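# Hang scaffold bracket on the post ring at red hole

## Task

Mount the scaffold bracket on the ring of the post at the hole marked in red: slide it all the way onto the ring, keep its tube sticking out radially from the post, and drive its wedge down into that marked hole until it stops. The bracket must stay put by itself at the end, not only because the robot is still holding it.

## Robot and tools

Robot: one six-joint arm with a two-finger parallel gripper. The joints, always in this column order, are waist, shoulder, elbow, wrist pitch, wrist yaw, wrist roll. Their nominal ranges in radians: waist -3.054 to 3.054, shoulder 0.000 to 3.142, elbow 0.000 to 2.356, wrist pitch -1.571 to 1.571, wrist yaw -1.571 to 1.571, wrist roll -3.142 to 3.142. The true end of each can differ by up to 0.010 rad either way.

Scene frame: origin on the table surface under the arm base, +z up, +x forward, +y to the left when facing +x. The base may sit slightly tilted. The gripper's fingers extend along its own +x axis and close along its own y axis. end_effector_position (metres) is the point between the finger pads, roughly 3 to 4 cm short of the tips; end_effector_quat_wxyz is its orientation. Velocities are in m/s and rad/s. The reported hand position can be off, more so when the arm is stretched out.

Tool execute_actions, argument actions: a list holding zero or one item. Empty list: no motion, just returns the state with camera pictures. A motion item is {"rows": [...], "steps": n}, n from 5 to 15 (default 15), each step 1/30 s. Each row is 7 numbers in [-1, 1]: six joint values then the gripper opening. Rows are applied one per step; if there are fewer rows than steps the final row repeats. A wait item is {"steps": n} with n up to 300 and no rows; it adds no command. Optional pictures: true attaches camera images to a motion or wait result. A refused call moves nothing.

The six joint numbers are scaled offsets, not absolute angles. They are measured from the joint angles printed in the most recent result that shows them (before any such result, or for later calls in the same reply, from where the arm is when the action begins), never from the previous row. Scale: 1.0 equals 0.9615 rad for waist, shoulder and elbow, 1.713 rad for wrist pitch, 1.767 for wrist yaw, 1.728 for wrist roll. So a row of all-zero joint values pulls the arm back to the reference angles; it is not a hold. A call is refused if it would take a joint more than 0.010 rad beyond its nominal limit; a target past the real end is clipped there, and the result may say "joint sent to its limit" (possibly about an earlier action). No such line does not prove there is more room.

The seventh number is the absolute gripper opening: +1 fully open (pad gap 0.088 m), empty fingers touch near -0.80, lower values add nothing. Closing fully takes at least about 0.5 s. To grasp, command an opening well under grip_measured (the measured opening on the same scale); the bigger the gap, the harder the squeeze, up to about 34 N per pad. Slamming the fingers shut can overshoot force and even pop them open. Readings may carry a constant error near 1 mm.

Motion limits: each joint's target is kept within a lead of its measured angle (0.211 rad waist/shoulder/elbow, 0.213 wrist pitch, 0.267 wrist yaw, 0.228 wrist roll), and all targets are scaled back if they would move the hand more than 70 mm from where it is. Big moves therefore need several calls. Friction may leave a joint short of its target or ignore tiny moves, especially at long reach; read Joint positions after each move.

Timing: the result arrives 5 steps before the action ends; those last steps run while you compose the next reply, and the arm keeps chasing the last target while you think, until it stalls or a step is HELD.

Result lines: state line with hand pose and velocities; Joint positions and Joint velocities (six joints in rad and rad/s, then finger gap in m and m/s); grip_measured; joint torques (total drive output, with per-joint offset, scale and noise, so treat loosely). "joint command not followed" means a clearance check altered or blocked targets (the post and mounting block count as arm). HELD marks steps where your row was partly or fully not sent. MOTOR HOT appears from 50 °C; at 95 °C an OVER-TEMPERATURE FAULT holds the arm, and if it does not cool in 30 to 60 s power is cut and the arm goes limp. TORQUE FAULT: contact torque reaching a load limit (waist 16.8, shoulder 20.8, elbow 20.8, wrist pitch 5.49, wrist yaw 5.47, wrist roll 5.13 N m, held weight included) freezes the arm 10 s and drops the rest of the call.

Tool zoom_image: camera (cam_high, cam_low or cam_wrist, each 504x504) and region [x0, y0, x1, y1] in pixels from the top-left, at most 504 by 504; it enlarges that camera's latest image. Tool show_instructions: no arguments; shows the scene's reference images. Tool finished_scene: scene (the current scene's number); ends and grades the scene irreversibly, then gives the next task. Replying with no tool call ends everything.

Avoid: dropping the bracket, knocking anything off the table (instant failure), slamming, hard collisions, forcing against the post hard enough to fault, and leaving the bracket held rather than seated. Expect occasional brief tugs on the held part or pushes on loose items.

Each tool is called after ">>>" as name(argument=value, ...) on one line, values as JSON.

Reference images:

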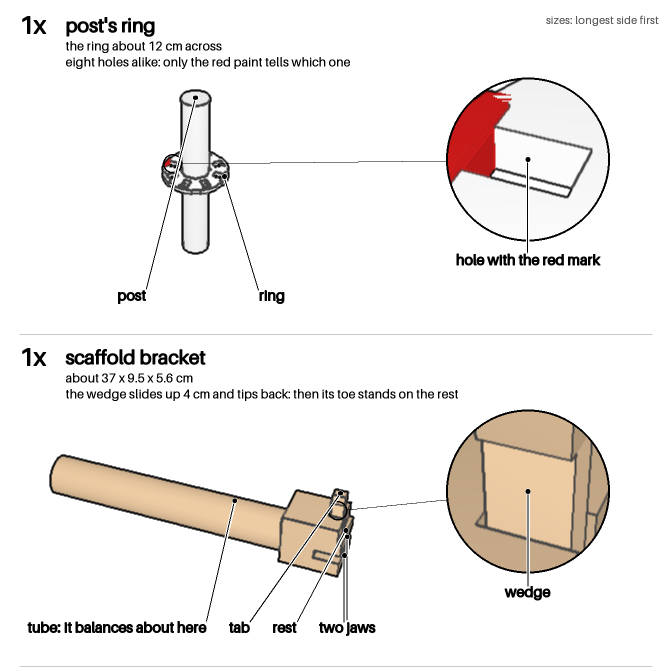

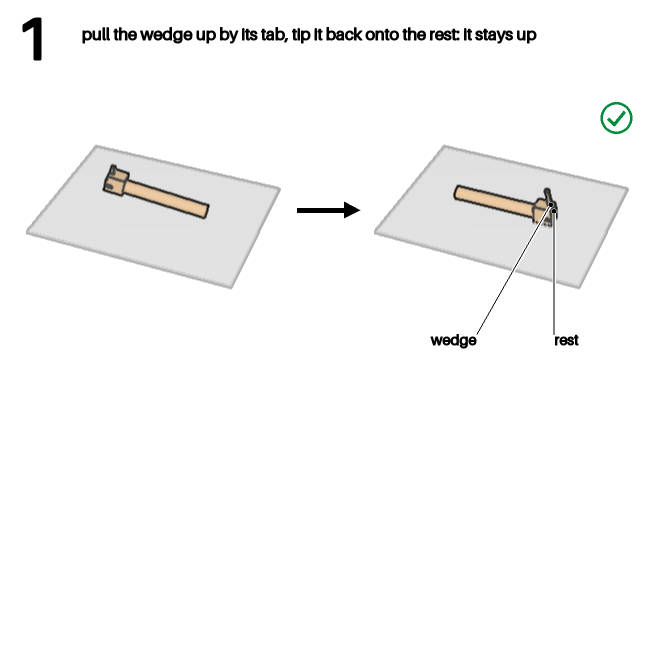

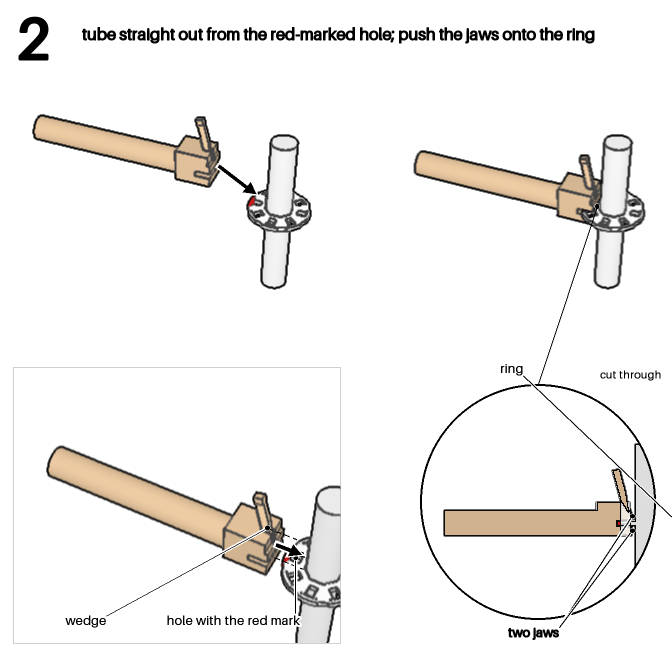

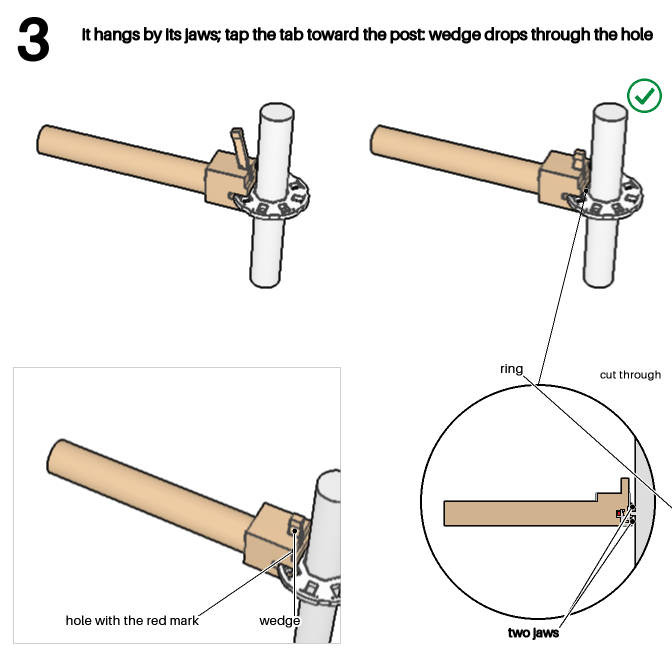

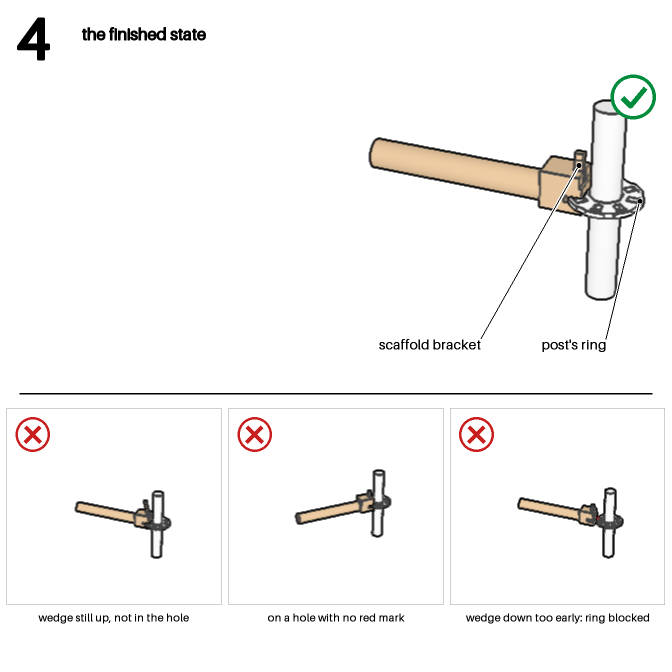

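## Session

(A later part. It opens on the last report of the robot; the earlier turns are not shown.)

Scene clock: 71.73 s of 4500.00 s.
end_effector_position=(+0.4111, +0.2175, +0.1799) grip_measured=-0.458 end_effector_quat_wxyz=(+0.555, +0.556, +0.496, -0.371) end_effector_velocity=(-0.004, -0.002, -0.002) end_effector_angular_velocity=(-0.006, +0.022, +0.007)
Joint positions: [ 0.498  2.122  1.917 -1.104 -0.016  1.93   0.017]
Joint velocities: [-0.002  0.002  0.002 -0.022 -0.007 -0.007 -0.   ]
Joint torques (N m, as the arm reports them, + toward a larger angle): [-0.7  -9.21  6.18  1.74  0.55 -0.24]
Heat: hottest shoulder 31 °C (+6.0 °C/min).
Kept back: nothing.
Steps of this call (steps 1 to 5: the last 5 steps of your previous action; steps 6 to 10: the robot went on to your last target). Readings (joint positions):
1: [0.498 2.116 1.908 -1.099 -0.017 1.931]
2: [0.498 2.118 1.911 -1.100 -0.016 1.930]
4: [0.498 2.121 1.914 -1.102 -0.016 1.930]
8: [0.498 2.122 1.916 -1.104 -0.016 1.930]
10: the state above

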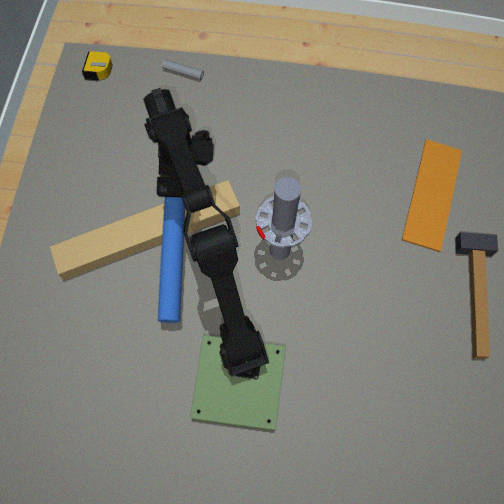

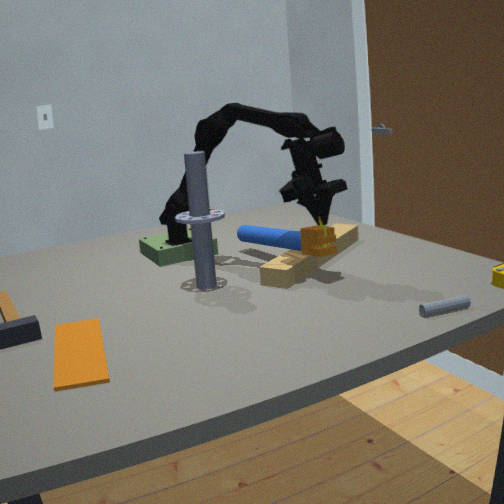

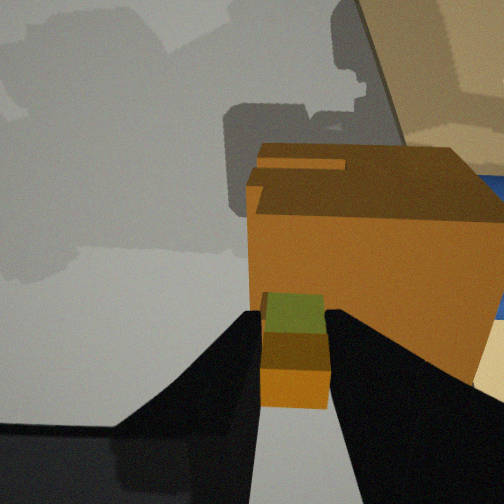

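>>> execute_actions(actions=[{"rows": [[-0.02,0.07,0.1,-0.017,0,-0.012,-0.95],[-0.035,0.12,0.18,-0.03,0,-0.02,-0.95],[-0.045,0.17,0.24,-0.04,0,-0.025,-0.95]],"steps":15}])

>>> execute_actions(actions=[{"steps":10}], pictures=true)

>>> zoom_image(camera="cam_low", region=[250, 170, 390, 310])

Scene clock: 72.33 s of 4500.00 s.
end_effector_position=(+0.4416, +0.2166, +0.1758) grip_measured=-0.447 end_effector_quat_wxyz=(+0.551, +0.555, +0.499, -0.374) end_effector_velocity=(+0.007, +0.003, -0.005) end_effector_angular_velocity=(-0.014, +0.016, +0.049)
Joint positions: [ 0.463  2.262  2.125 -1.182 -0.032  1.9    0.017]
Joint velocities: [-0.002  0.066  0.095 -0.051 -0.007 -0.051  0.   ]
Joint torques (N m, as the arm reports them, + toward a larger angle): [-0.79 -9.93  6.14  1.91  0.67 -0.38]
Heat: hottest shoulder 31 °C (+6.1 °C/min).
Steps of this call (steps 1 to 8: the robot went on to your last target; steps 9 to 18: the first 10 steps of this action). Readings (joint positions):
9: [0.498 2.131 1.930 -1.115 -0.016 1.927]
10: [0.496 2.151 1.964 -1.133 -0.017 1.919]
12: [0.486 2.205 2.048 -1.160 -0.023 1.903]
16: [0.465 2.255 2.116 -1.177 -0.031 1.901]
18: the state above

Scene clock: 72.67 s of 4500.00 s.
end_effector_position=(+0.4427, +0.2171, +0.1757) grip_measured=-0.446 end_effector_quat_wxyz=(+0.552, +0.554, +0.499, -0.373) end_effector_velocity=(+0.003, -0.004, -0.002) end_effector_angular_velocity=(-0.016, -0.010, -0.015)
Joint positions: [ 0.463  2.268  2.135 -1.185 -0.032  1.895  0.017]
Joint velocities: [-0.002  0.002 -0.002  0.007  0.022  0.007 -0.   ]
Joint torques (N m, as the arm reports them, + toward a larger angle): [-0.88 -9.79  6.03  1.88  0.62 -0.31]
Heat: hottest shoulder 31 °C (+6.0 °C/min).
Kept back: nothing.
Steps of this call (steps 1 to 5: the last 5 steps of your previous action; steps 6 to 10: the robot went on to your last target). Readings (joint positions):
1: [0.463 2.263 2.128 -1.183 -0.032 1.899]
2: [0.463 2.264 2.130 -1.184 -0.032 1.897]
4: [0.463 2.266 2.132 -1.184 -0.032 1.896]
8: [0.463 2.267 2.134 -1.185 -0.032 1.895]
10: the state above

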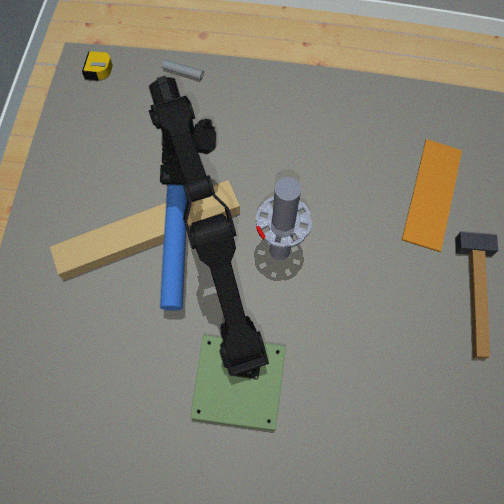

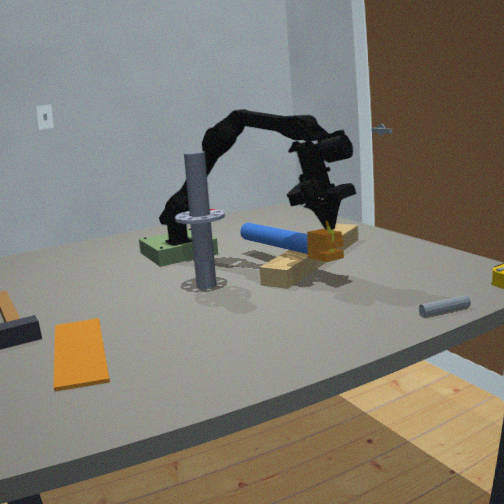

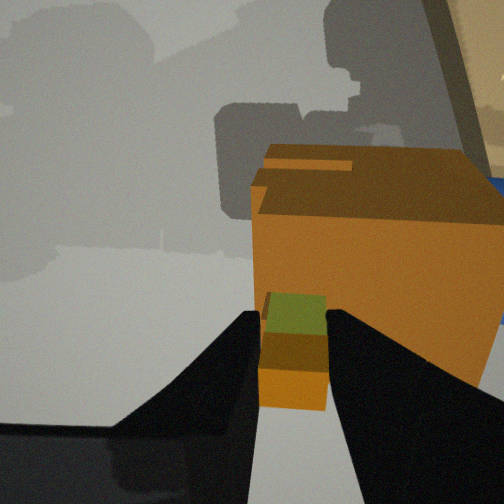

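Region (250, 170, 390, 310) of cam_low's 504x504 image, scaled by 3.600, with more detail than that image has.

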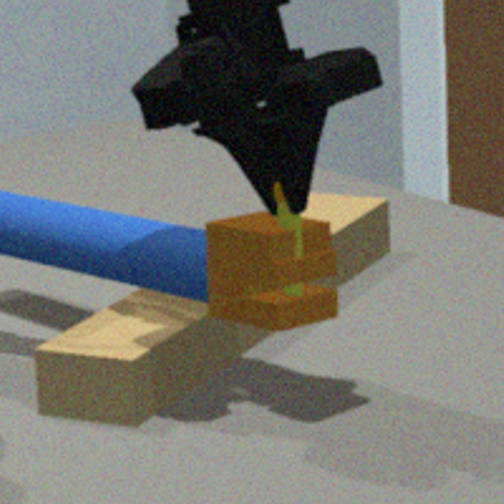

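>>> execute_actions(actions=[{"rows": [[0,0.01,0.05,-0.022,0,0,-0.95],[0,0.02,0.1,-0.045,0,0,-0.95],[0,0.031,0.151,-0.067,0,0,-0.95]],"steps":15}])

>>> execute_actions(actions=[{"steps":10}], pictures=true)

>>> zoom_image(camera="cam_low", region=[250, 170, 390, 310])

Scene clock: 74.10 s of 4500.00 s.
end_effector_position=(+0.4418, +0.2171, +0.1982) grip_measured=-0.472 end_effector_quat_wxyz=(+0.552, +0.552, +0.500, -0.374) end_effector_velocity=(+0.001, +0.000, +0.016) end_effector_angular_velocity=(+0.018, -0.016, -0.008)
Joint positions: [ 0.464  2.29   2.263 -1.295 -0.032  1.894  0.016]
Joint velocities: [-0.002 -0.002  0.056 -0.037 -0.007  0.007 -0.   ]
Joint torques (N m, as the arm reports them, + toward a larger angle): [ -0.09 -11.16   5.94   1.03  -0.03   0.  ]
Heat: hottest shoulder 32 °C (+7.1 °C/min).
Steps of this call (steps 1 to 30: the robot went on to your last target; steps 31 to 33: nothing new was sent; steps 34 to 43: the first 10 steps of this action). Readings (joint positions):
34: [0.463 2.269 2.141 -1.189 -0.032 1.894]
35: [0.463 2.274 2.157 -1.205 -0.032 1.894]
37: [0.463 2.288 2.205 -1.255 -0.032 1.895]
41: [0.464 2.290 2.254 -1.291 -0.032 1.894]
43: the state above

Scene clock: 74.43 s of 4500.00 s.
end_effector_position=(+0.4413, +0.2169, +0.1989) grip_measured=-0.474 end_effector_quat_wxyz=(+0.552, +0.552, +0.501, -0.374) end_effector_velocity=(-0.005, -0.002, -0.001) end_effector_angular_velocity=(-0.005, +0.022, +0.007)
Joint positions: [ 0.464  2.29   2.267 -1.3   -0.032  1.894  0.016]
Joint velocities: [-0.002 -0.002 -0.002 -0.022 -0.007 -0.007 -0.   ]
Joint torques (N m, as the arm reports them, + toward a larger angle): [ -0.06 -11.15   6.01   1.02  -0.03   0.02]
Heat: hottest shoulder 32 °C (+7.1 °C/min).
Kept back: nothing.
Steps of this call (steps 1 to 5: the last 5 steps of your previous action; steps 6 to 10: the robot went on to your last target). Readings (joint positions):
1: [0.464 2.290 2.264 -1.296 -0.032 1.894]
2: [0.464 2.290 2.265 -1.296 -0.032 1.894]
4: [0.464 2.290 2.266 -1.298 -0.032 1.894]
8: [0.464 2.290 2.267 -1.300 -0.032 1.894]
10: the state above

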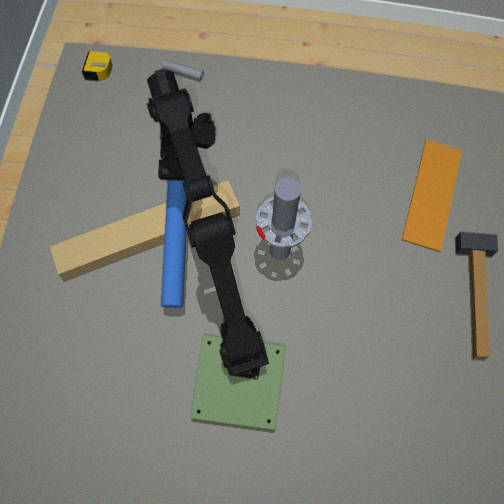

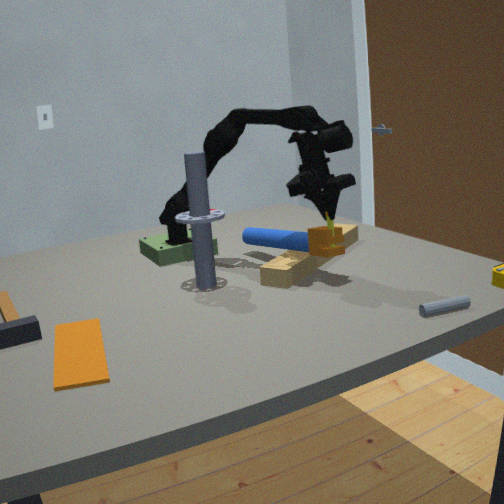

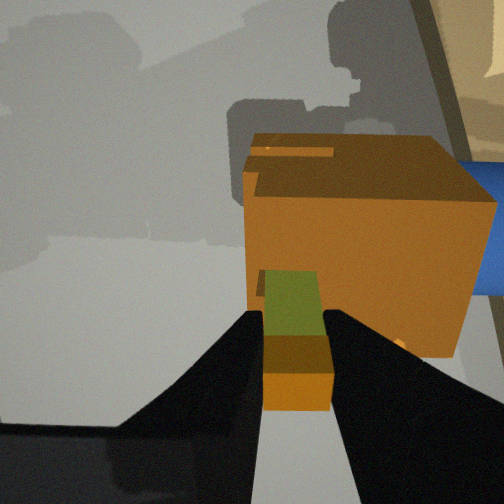

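Region (250, 170, 390, 310) of cam_low's 504x504 image, scaled by 3.600, with more detail than that image has.

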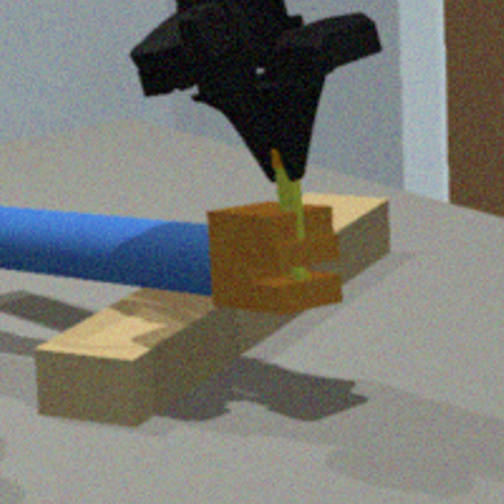

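>>> execute_actions(actions=[{"rows": [[0,-0.012,0.005,0.002,0,0,-0.95],[0,-0.024,0.01,0.004,0,0,-0.95],[0,-0.036,0.014,0.005,0,0,-0.95]],"steps":15}])

>>> execute_actions(actions=[{"steps":10}], pictures=true)

>>> zoom_image(camera="cam_low", region=[250, 170, 390, 310])

Scene clock: 75.30 s of 4500.00 s.
end_effector_position=(+0.4404, +0.2164, +0.2062) grip_measured=-0.476 end_effector_quat_wxyz=(+0.553, +0.556, +0.498, -0.369) end_effector_velocity=(-0.005, -0.000, +0.017) end_effector_angular_velocity=(+0.026, -0.018, +0.025)
Joint positions: [ 0.464  2.275  2.268 -1.303 -0.032  1.894  0.016]
Joint velocities: [-0.002 -0.042 -0.007 -0.007 -0.022 -0.022 -0.   ]
Joint torques (N m, as the arm reports them, + toward a larger angle): [ -0.01 -13.88   6.07   1.71  -0.04  -0.02]
Heat: hottest shoulder 32 °C (+7.1 °C/min).
Steps of this call (steps 1 to 15: the robot went on to your last target; step 16: nothing new was sent; steps 17 to 26: the first 10 steps of this action). Readings (joint positions):
17: [0.464 2.290 2.268 -1.303 -0.032 1.894]
18: [0.464 2.290 2.268 -1.303 -0.032 1.894]
20: [0.464 2.286 2.268 -1.303 -0.032 1.894]
24: [0.464 2.279 2.268 -1.303 -0.032 1.894]
26: the state above

Scene clock: 75.63 s of 4500.00 s.
end_effector_position=(+0.4403, +0.2164, +0.2073) grip_measured=-0.477 end_effector_quat_wxyz=(+0.554, +0.557, +0.498, -0.368) end_effector_velocity=(-0.002, -0.001, -0.002) end_effector_angular_velocity=(-0.001, +0.013, +0.007)
Joint positions: [ 0.464  2.273  2.268 -1.302 -0.032  1.894  0.016]
Joint velocities: [-0.002  0.002 -0.002 -0.007 -0.007 -0.007 -0.   ]
Joint torques (N m, as the arm reports them, + toward a larger angle): [ -0.07 -14.07   6.07   1.71  -0.03   0.01]
Heat: hottest shoulder 33 °C (+8.0 °C/min).
Kept back: nothing.
Steps of this call (steps 1 to 5: the last 5 steps of your previous action; steps 6 to 10: the robot went on to your last target). Readings (joint positions):
1: [0.464 2.274 2.268 -1.303 -0.032 1.894]
2: [0.464 2.274 2.268 -1.302 -0.032 1.894]
4: [0.464 2.273 2.268 -1.302 -0.032 1.894]
8: [0.464 2.273 2.268 -1.302 -0.032 1.894]
10: the state above

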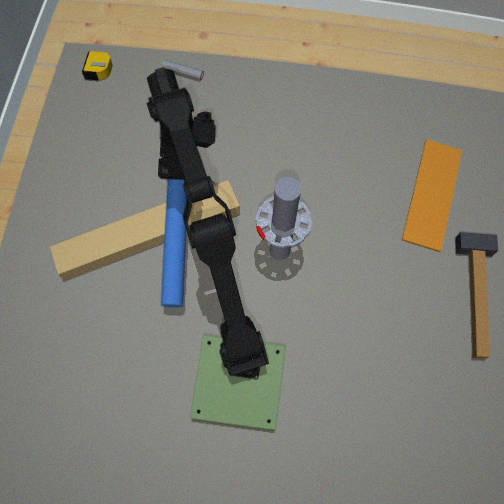

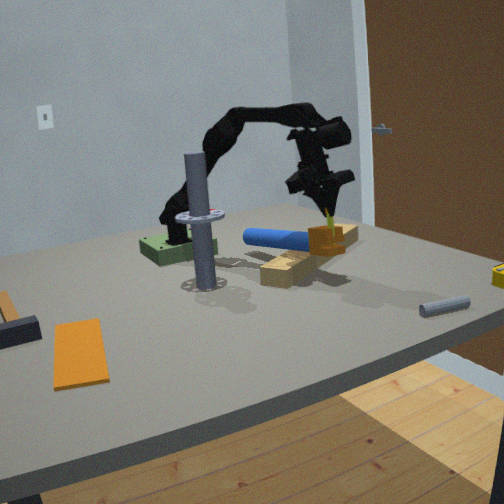

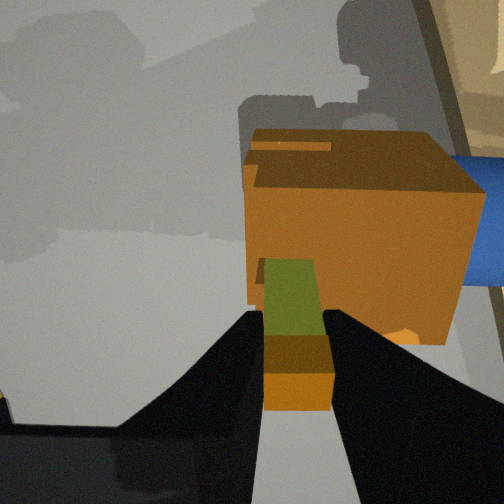

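Region (250, 170, 390, 310) of cam_low's 504x504 image, scaled by 3.600, with more detail than that image has.

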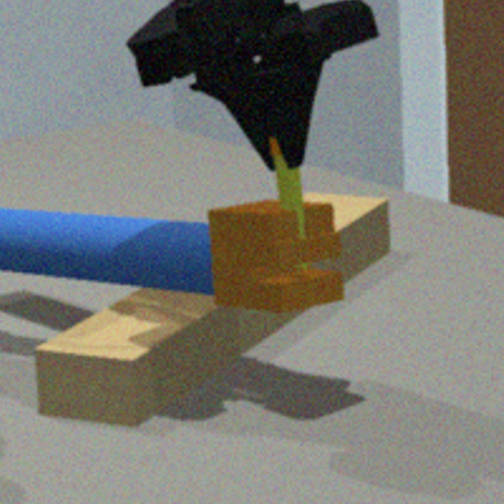

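>>> execute_actions(actions=[{"rows": [[0,-0.015,0,0,0,0,-0.95],[0,-0.03,0,0,0,0,-0.95],[0,-0.048,0,0,0,0,-0.95]],"steps":15}])

>>> execute_actions(actions=[{"steps":10}], pictures=true)

>>> zoom_image(camera="cam_low", region=[250, 170, 390, 310])

Scene clock: 76.30 s of 4500.00 s.
end_effector_position=(+0.4376, +0.2151, +0.2208) grip_measured=-0.479 end_effector_quat_wxyz=(+0.556, +0.563, +0.494, -0.360) end_effector_velocity=(-0.004, -0.004, +0.023) end_effector_angular_velocity=(+0.010, -0.042, +0.002)
Joint positions: [ 0.464  2.243  2.268 -1.308 -0.032  1.894  0.016]
Joint velocities: [-0.002 -0.051 -0.002 -0.007  0.007 -0.007 -0.   ]
Joint torques (N m, as the arm reports them, + toward a larger angle): [ -0.05 -13.42   4.99   1.42  -0.03  -0.02]
Heat: hottest shoulder 33 °C (+8.1 °C/min).
Steps of this call (steps 1 to 10: the robot went on to your last target; steps 11 to 20: the first 10 steps of this action). Readings (joint positions):
11: [0.464 2.273 2.268 -1.302 -0.032 1.894]
12: [0.464 2.272 2.268 -1.303 -0.032 1.894]
14: [0.464 2.265 2.268 -1.303 -0.032 1.894]
18: [0.464 2.248 2.268 -1.307 -0.032 1.894]
20: the state above

Scene clock: 76.63 s of 4500.00 s.
end_effector_position=(+0.4375, +0.2151, +0.2214) grip_measured=-0.479 end_effector_quat_wxyz=(+0.556, +0.564, +0.494, -0.359) end_effector_velocity=(-0.003, +0.001, +0.000) end_effector_angular_velocity=(+0.014, +0.015, +0.011)
Joint positions: [ 0.464  2.242  2.268 -1.308 -0.032  1.894  0.016]
Joint velocities: [-0.002 -0.002 -0.002 -0.007 -0.022 -0.007 -0.   ]
Joint torques (N m, as the arm reports them, + toward a larger angle): [ -0.05 -13.54   4.94   1.41  -0.02  -0.03]
Heat: hottest shoulder 33 °C (+8.0 °C/min).
Kept back: nothing.
Steps of this call (steps 1 to 5: the last 5 steps of your previous action; steps 6 to 10: the robot went on to your last target). Readings (joint positions):
1: [0.464 2.242 2.268 -1.308 -0.032 1.894]
2: [0.464 2.242 2.268 -1.308 -0.032 1.894]
4: [0.464 2.242 2.268 -1.308 -0.032 1.894]
8: [0.464 2.242 2.268 -1.308 -0.032 1.894]
10: the state above

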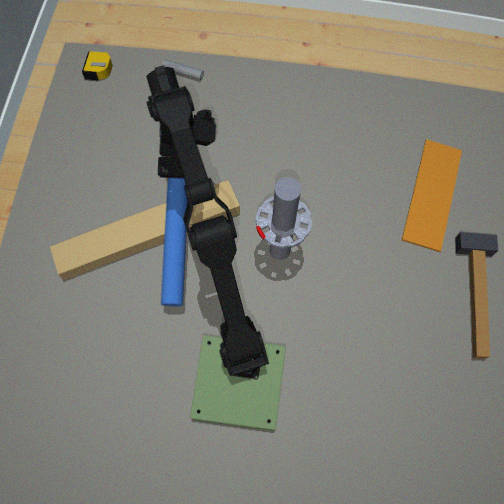

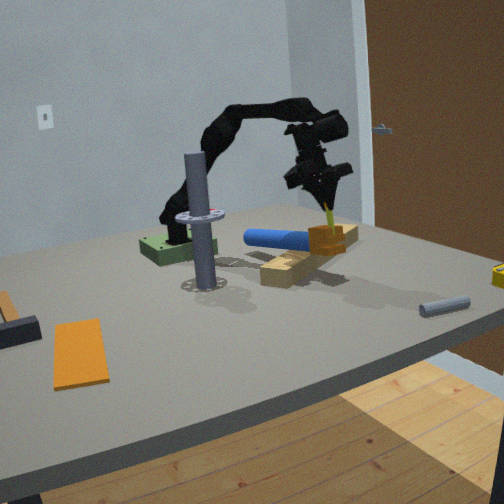

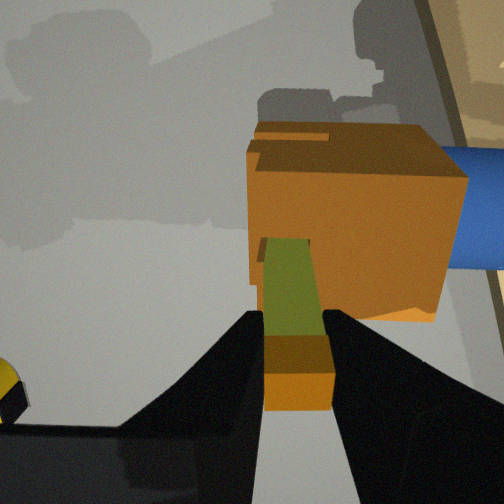

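Region (250, 170, 390, 310) of cam_low's 504x504 image, scaled by 3.600, with more detail than that image has.

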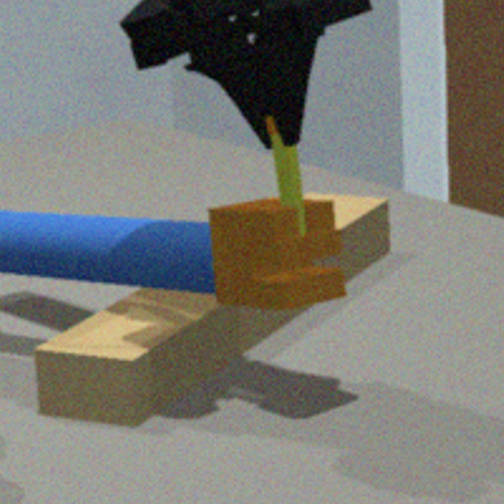

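>>> execute_actions(actions=[{"rows": [[0,-0.012,0,0,0,0,-0.95],[0,-0.024,0,0,0,0,-0.95],[0,-0.036,0,0,0,0,-0.95]],"steps":15}])

>>> execute_actions(actions=[{"steps":10}], pictures=true)

>>> zoom_image(camera="cam_low", region=[250, 170, 390, 310])

Scene clock: 77.17 s of 4500.00 s.
end_effector_position=(+0.4356, +0.2142, +0.2291) grip_measured=-0.480 end_effector_quat_wxyz=(+0.558, +0.567, +0.492, -0.354) end_effector_velocity=(-0.006, -0.000, +0.014) end_effector_angular_velocity=(+0.010, -0.020, +0.026)
Joint positions: [ 0.464  2.225  2.268 -1.312 -0.032  1.893  0.015]
Joint velocities: [ 0.002 -0.037 -0.007 -0.007 -0.007 -0.022 -0.   ]
Joint torques (N m, as the arm reports them, + toward a larger angle): [ -0.11 -13.47   4.85   1.35  -0.02  -0.01]
Heat: hottest shoulder 34 °C (+9.1 °C/min).
Steps of this call (steps 1 to 6: the robot went on to your last target; steps 7 to 16: the first 10 steps of this action). Readings (joint positions):
7: [0.464 2.242 2.268 -1.308 -0.032 1.894]
8: [0.464 2.241 2.268 -1.308 -0.032 1.894]
10: [0.464 2.238 2.268 -1.309 -0.032 1.894]
14: [0.464 2.228 2.268 -1.312 -0.032 1.893]
16: the state above

Scene clock: 77.50 s of 4500.00 s.
end_effector_position=(+0.4354, +0.2141, +0.2296) grip_measured=-0.481 end_effector_quat_wxyz=(+0.558, +0.567, +0.491, -0.354) end_effector_velocity=(-0.005, -0.002, -0.001) end_effector_angular_velocity=(-0.009, +0.019, +0.021)
Joint positions: [ 0.464  2.224  2.268 -1.312 -0.032  1.893  0.015]
Joint velocities: [-0.002 -0.002 -0.002 -0.022 -0.007 -0.022 -0.   ]
Joint torques (N m, as the arm reports them, + toward a larger angle): [ -0.07 -13.59   4.94   1.35  -0.02   0.01]
Heat: hottest shoulder 34 °C (+9.1 °C/min).
Kept back: nothing.
Steps of this call (steps 1 to 5: the last 5 steps of your previous action; steps 6 to 10: the robot went on to your last target). Readings (joint positions):
1: [0.464 2.224 2.268 -1.312 -0.032 1.893]
2: [0.464 2.224 2.268 -1.312 -0.032 1.893]
4: [0.464 2.224 2.268 -1.312 -0.032 1.893]
8: [0.464 2.224 2.268 -1.312 -0.032 1.893]
10: the state above

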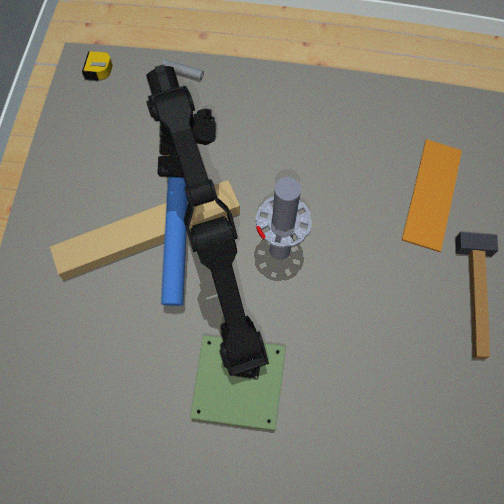

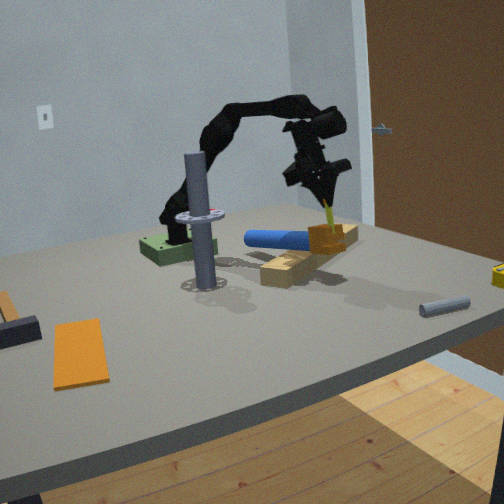

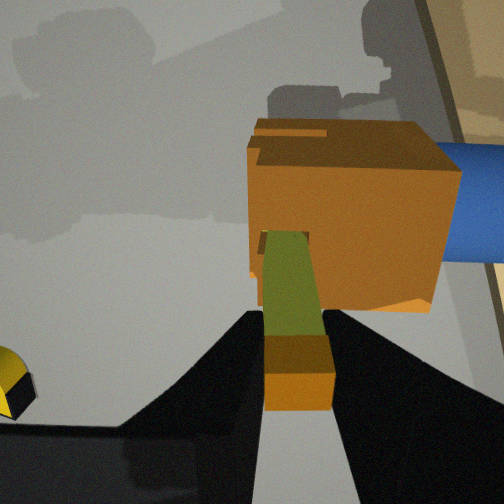

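Region (250, 170, 390, 310) of cam_low's 504x504 image, scaled by 3.600, with more detail than that image has.

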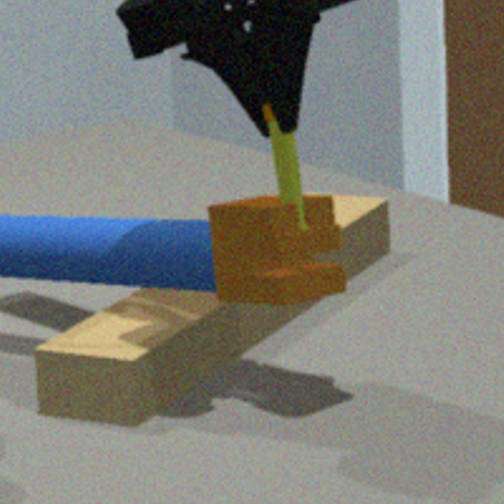

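>>> execute_actions(actions=[{"rows": [[0.003,-0.04,-0.075,0.03,0,0,-0.95],[0.005,-0.08,-0.15,0.06,0,0,-0.95],[0.007,-0.12,-0.23,0.09,0,0,-0.95],[0.01,-0.165,-0.304,0.117,0,0.005,-0.95]],"steps":15}])

>>> execute_actions(actions=[{"steps":10}], pictures=true)

>>> zoom_image(camera="cam_low", region=[250, 170, 390, 310])

Scene clock: 78.50 s of 4500.00 s.
end_effector_position=(+0.4253, +0.2096, +0.2313) grip_measured=-0.472 end_effector_quat_wxyz=(+0.565, +0.589, +0.477, -0.326) end_effector_velocity=(-0.012, -0.003, +0.001) end_effector_angular_velocity=(+0.019, -0.043, +0.026)
Joint positions: [ 0.464  2.073  2.013 -1.129 -0.032  1.895  0.016]
Joint velocities: [ 0.002 -0.105 -0.168  0.11  -0.007 -0.022 -0.   ]
Joint torques (N m, as the arm reports them, + toward a larger angle): [  0.83 -10.64   3.18   1.49  -0.07   0.15]
Heat: hottest shoulder 35 °C (+9.1 °C/min).
Steps of this call (steps 1 to 15: the robot went on to your last target; steps 16 to 20: nothing new was sent; steps 21 to 30: the first 10 steps of this action). Readings (joint positions):
21: [0.464 2.219 2.257 -1.305 -0.032 1.892]
22: [0.464 2.205 2.229 -1.284 -0.032 1.892]
24: [0.464 2.153 2.137 -1.212 -0.032 1.892]
28: [0.464 2.083 2.029 -1.141 -0.032 1.895]
30: the state above

Scene clock: 78.83 s of 4500.00 s.
end_effector_position=(+0.4247, +0.2093, +0.2314) grip_measured=-0.471 end_effector_quat_wxyz=(+0.565, +0.591, +0.476, -0.323) end_effector_velocity=(-0.004, +0.000, -0.004) end_effector_angular_velocity=(-0.004, +0.017, +0.012)
Joint positions: [ 0.464  2.064  1.997 -1.116 -0.032  1.896  0.016]
Joint velocities: [ 0.002 -0.002 -0.012 -0.007 -0.007 -0.007 -0.   ]
Joint torques (N m, as the arm reports them, + toward a larger angle): [  0.86 -10.55   3.34   1.47  -0.07   0.16]
Heat: hottest shoulder 35 °C (+9.0 °C/min).
Kept back: nothing.
Steps of this call (steps 1 to 5: the last 5 steps of your previous action; steps 6 to 10: the robot went on to your last target). Readings (joint positions):
1: [0.464 2.070 2.008 -1.125 -0.032 1.895]
2: [0.464 2.068 2.005 -1.123 -0.032 1.896]
4: [0.464 2.065 2.001 -1.120 -0.032 1.896]
8: [0.464 2.064 1.998 -1.117 -0.032 1.896]
10: the state above

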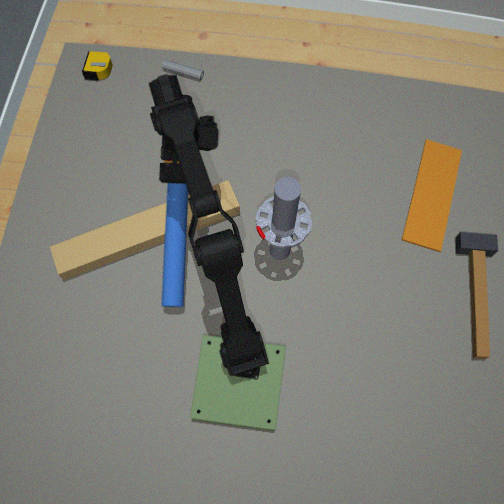

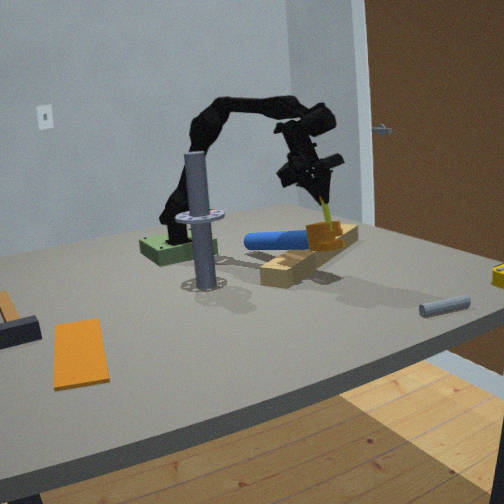

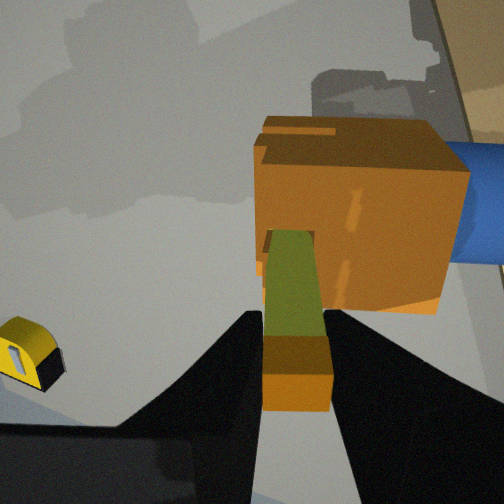

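Region (250, 170, 390, 310) of cam_low's 504x504 image, scaled by 3.600, with more detail than that image has.

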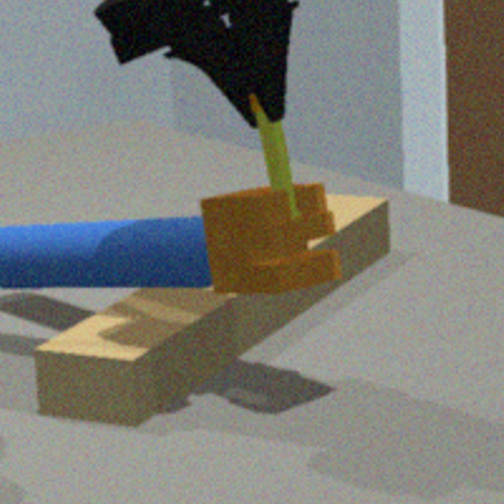

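>>> execute_actions(actions=[{"rows": [[0.01,-0.004,-0.026,0.012,0,0,-0.95],[0.01,-0.008,-0.052,0.024,0,0,-0.95],[0.01,-0.012,-0.08,0.037,0,0,-0.95]],"steps":15}])

>>> execute_actions(actions=[{"steps":10}], pictures=true)

>>> zoom_image(camera="cam_low", region=[250, 170, 390, 310])

Scene clock: 79.63 s of 4500.00 s.
end_effector_position=(+0.4272, +0.2105, +0.2275) grip_measured=-0.458 end_effector_quat_wxyz=(+0.568, +0.598, +0.471, -0.314) end_effector_velocity=(-0.003, -0.001, -0.000) end_effector_angular_velocity=(+0.007, -0.005, +0.007)
Joint positions: [ 0.464  2.047  1.948 -1.057 -0.032  1.896  0.017]
Joint velocities: [-0.002 -0.022 -0.037  0.022 -0.007 -0.007  0.   ]
Joint torques (N m, as the arm reports them, + toward a larger angle): [  0.9  -10.07   3.11   1.32  -0.05  -0.06]
Heat: hottest shoulder 35 °C (+9.1 °C/min).
Steps of this call (steps 1 to 14: the robot went on to your last target; steps 15 to 24: the first 10 steps of this action). Readings (joint positions):
15: [0.464 2.063 1.995 -1.113 -0.032 1.896]
16: [0.464 2.061 1.989 -1.107 -0.032 1.896]
18: [0.464 2.053 1.967 -1.081 -0.032 1.896]
22: [0.464 2.049 1.950 -1.060 -0.032 1.896]
24: the state above

Scene clock: 79.97 s of 4500.00 s.
end_effector_position=(+0.4273, +0.2107, +0.2271) grip_measured=-0.457 end_effector_quat_wxyz=(+0.568, +0.598, +0.471, -0.313) end_effector_velocity=(-0.005, -0.003, -0.003) end_effector_angular_velocity=(-0.008, +0.026, +0.007)
Joint positions: [ 0.465  2.047  1.945 -1.054 -0.032  1.896  0.017]
Joint velocities: [-0.002 -0.002 -0.007 -0.022 -0.007 -0.007  0.   ]
Joint torques (N m, as the arm reports them, + toward a larger angle): [  0.86 -10.08   3.     1.29  -0.04  -0.05]
Heat: hottest shoulder 35 °C (+9.0 °C/min).
Kept back: nothing.
Steps of this call (steps 1 to 5: the last 5 steps of your previous action; steps 6 to 10: the robot went on to your last target). Readings (joint positions):
1: [0.464 2.047 1.947 -1.057 -0.032 1.896]
2: [0.464 2.047 1.946 -1.056 -0.032 1.896]
4: [0.465 2.047 1.945 -1.055 -0.032 1.896]
8: [0.465 2.047 1.945 -1.054 -0.032 1.896]
10: the state above

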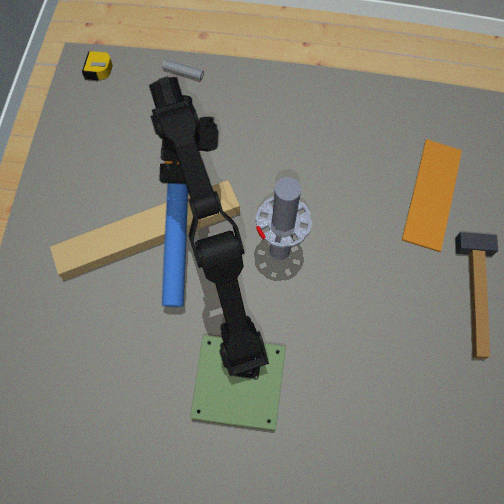

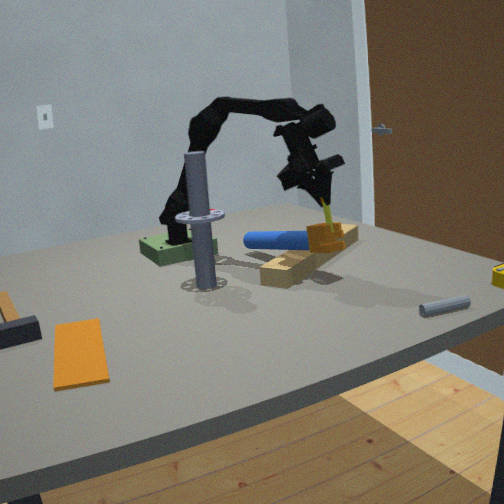

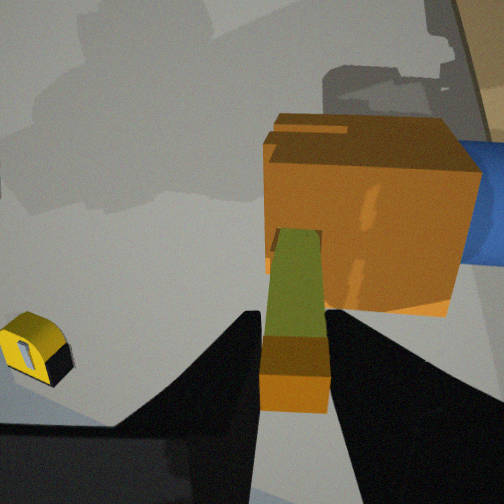

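Region (250, 170, 390, 310) of cam_low's 504x504 image, scaled by 3.600, with more detail than that image has.

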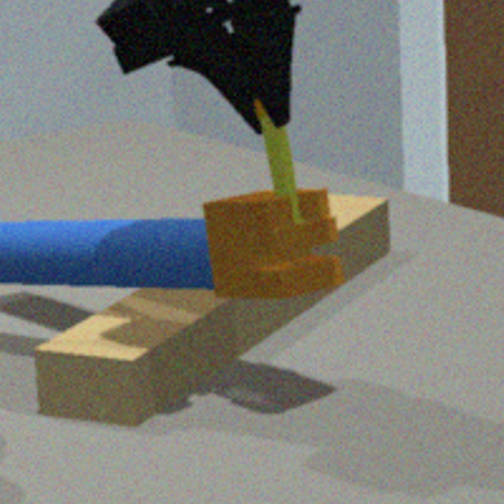

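>>> execute_actions(actions=[{"rows": [[0,-0.03,-0.06,0.028,0,0,-0.95],[0,-0.06,-0.12,0.055,0,0,-0.95],[0,-0.09,-0.175,0.083,0,0,-0.95],[0,-0.118,-0.231,0.11,0,0,-0.95]],"steps":15}])

>>> execute_actions(actions=[{"steps":10}], pictures=true)

>>> zoom_image(camera="cam_low", region=[250, 170, 390, 310])

Scene clock: 80.73 s of 4500.00 s.
end_effector_position=(+0.4206, +0.2067, +0.2303) grip_measured=-0.438 end_effector_quat_wxyz=(+0.575, +0.623, +0.452, -0.279) end_effector_velocity=(+0.001, +0.001, -0.004) end_effector_angular_velocity=(+0.031, -0.075, +0.020)
Joint positions: [ 0.463  1.931  1.757 -0.888 -0.032  1.896  0.018]
Joint velocities: [-0.002 -0.061 -0.134  0.154 -0.007 -0.022  0.002]
Joint torques (N m, as the arm reports them, + toward a larger angle): [ 0.09 -9.13  3.35  2.1  -0.03 -0.04]
Heat: hottest shoulder 35 °C (+9.0 °C/min).
Steps of this call (steps 1 to 13: the robot went on to your last target; steps 14 to 23: the first 10 steps of this action). Readings (joint positions):
14: [0.465 2.042 1.938 -1.045 -0.032 1.896]
15: [0.464 2.031 1.917 -1.026 -0.032 1.896]
17: [0.464 1.992 1.849 -0.963 -0.031 1.896]
21: [0.463 1.939 1.769 -0.900 -0.032 1.896]
23: the state above

Scene clock: 81.07 s of 4500.00 s.
end_effector_position=(+0.4211, +0.2066, +0.2298) grip_measured=-0.433 end_effector_quat_wxyz=(+0.575, +0.625, +0.450, -0.276) end_effector_velocity=(-0.003, -0.001, -0.002) end_effector_angular_velocity=(-0.009, +0.008, +0.020)
Joint positions: [ 0.463  1.927  1.745 -0.874 -0.032  1.896  0.018]
Joint velocities: [-0.002 -0.002 -0.007 -0.007 -0.007 -0.022  0.   ]
Joint torques (N m, as the arm reports them, + toward a larger angle): [ 0.16 -9.43  3.21  2.01 -0.03 -0.04]
Heat: hottest shoulder 35 °C (+9.1 °C/min).
Kept back: nothing.
Steps of this call (steps 1 to 5: the last 5 steps of your previous action; steps 6 to 10: the robot went on to your last target). Readings (joint positions):
1: [0.463 1.930 1.753 -0.883 -0.032 1.896]
2: [0.463 1.929 1.751 -0.880 -0.032 1.896]
4: [0.463 1.928 1.748 -0.877 -0.032 1.896]
8: [0.463 1.927 1.746 -0.874 -0.032 1.896]
10: the state above

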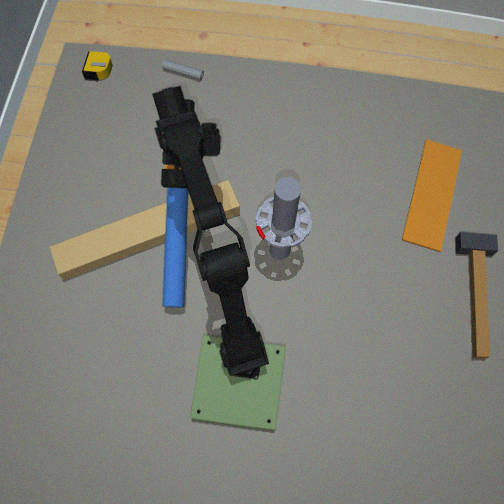

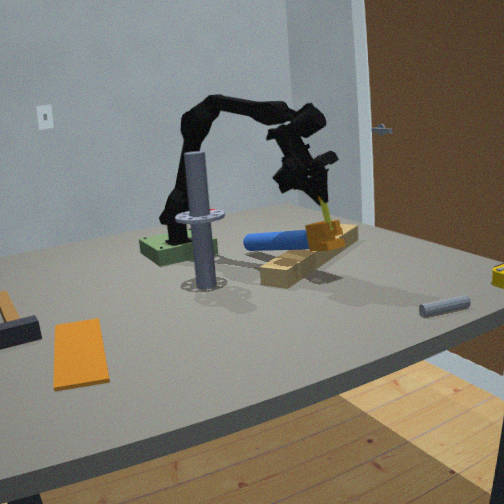

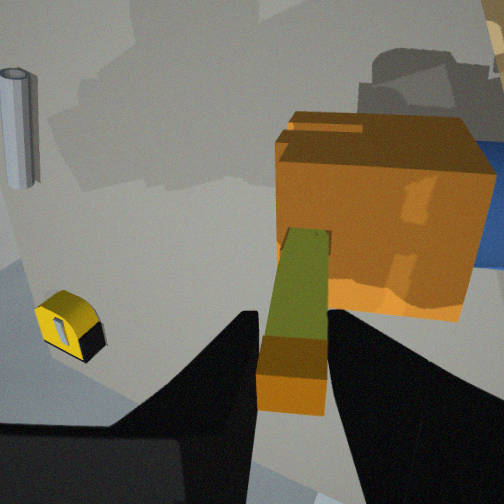

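Region (250, 170, 390, 310) of cam_low's 504x504 image, scaled by 3.600, with more detail than that image has.

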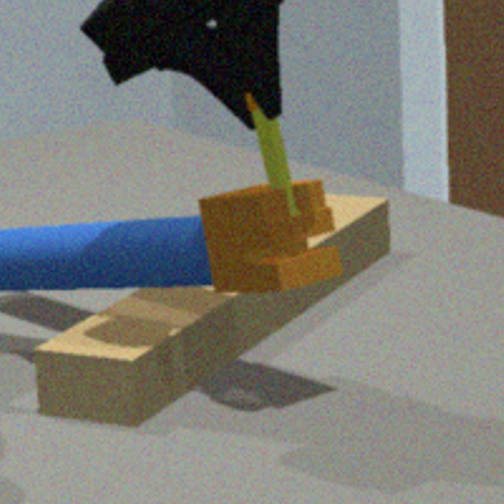

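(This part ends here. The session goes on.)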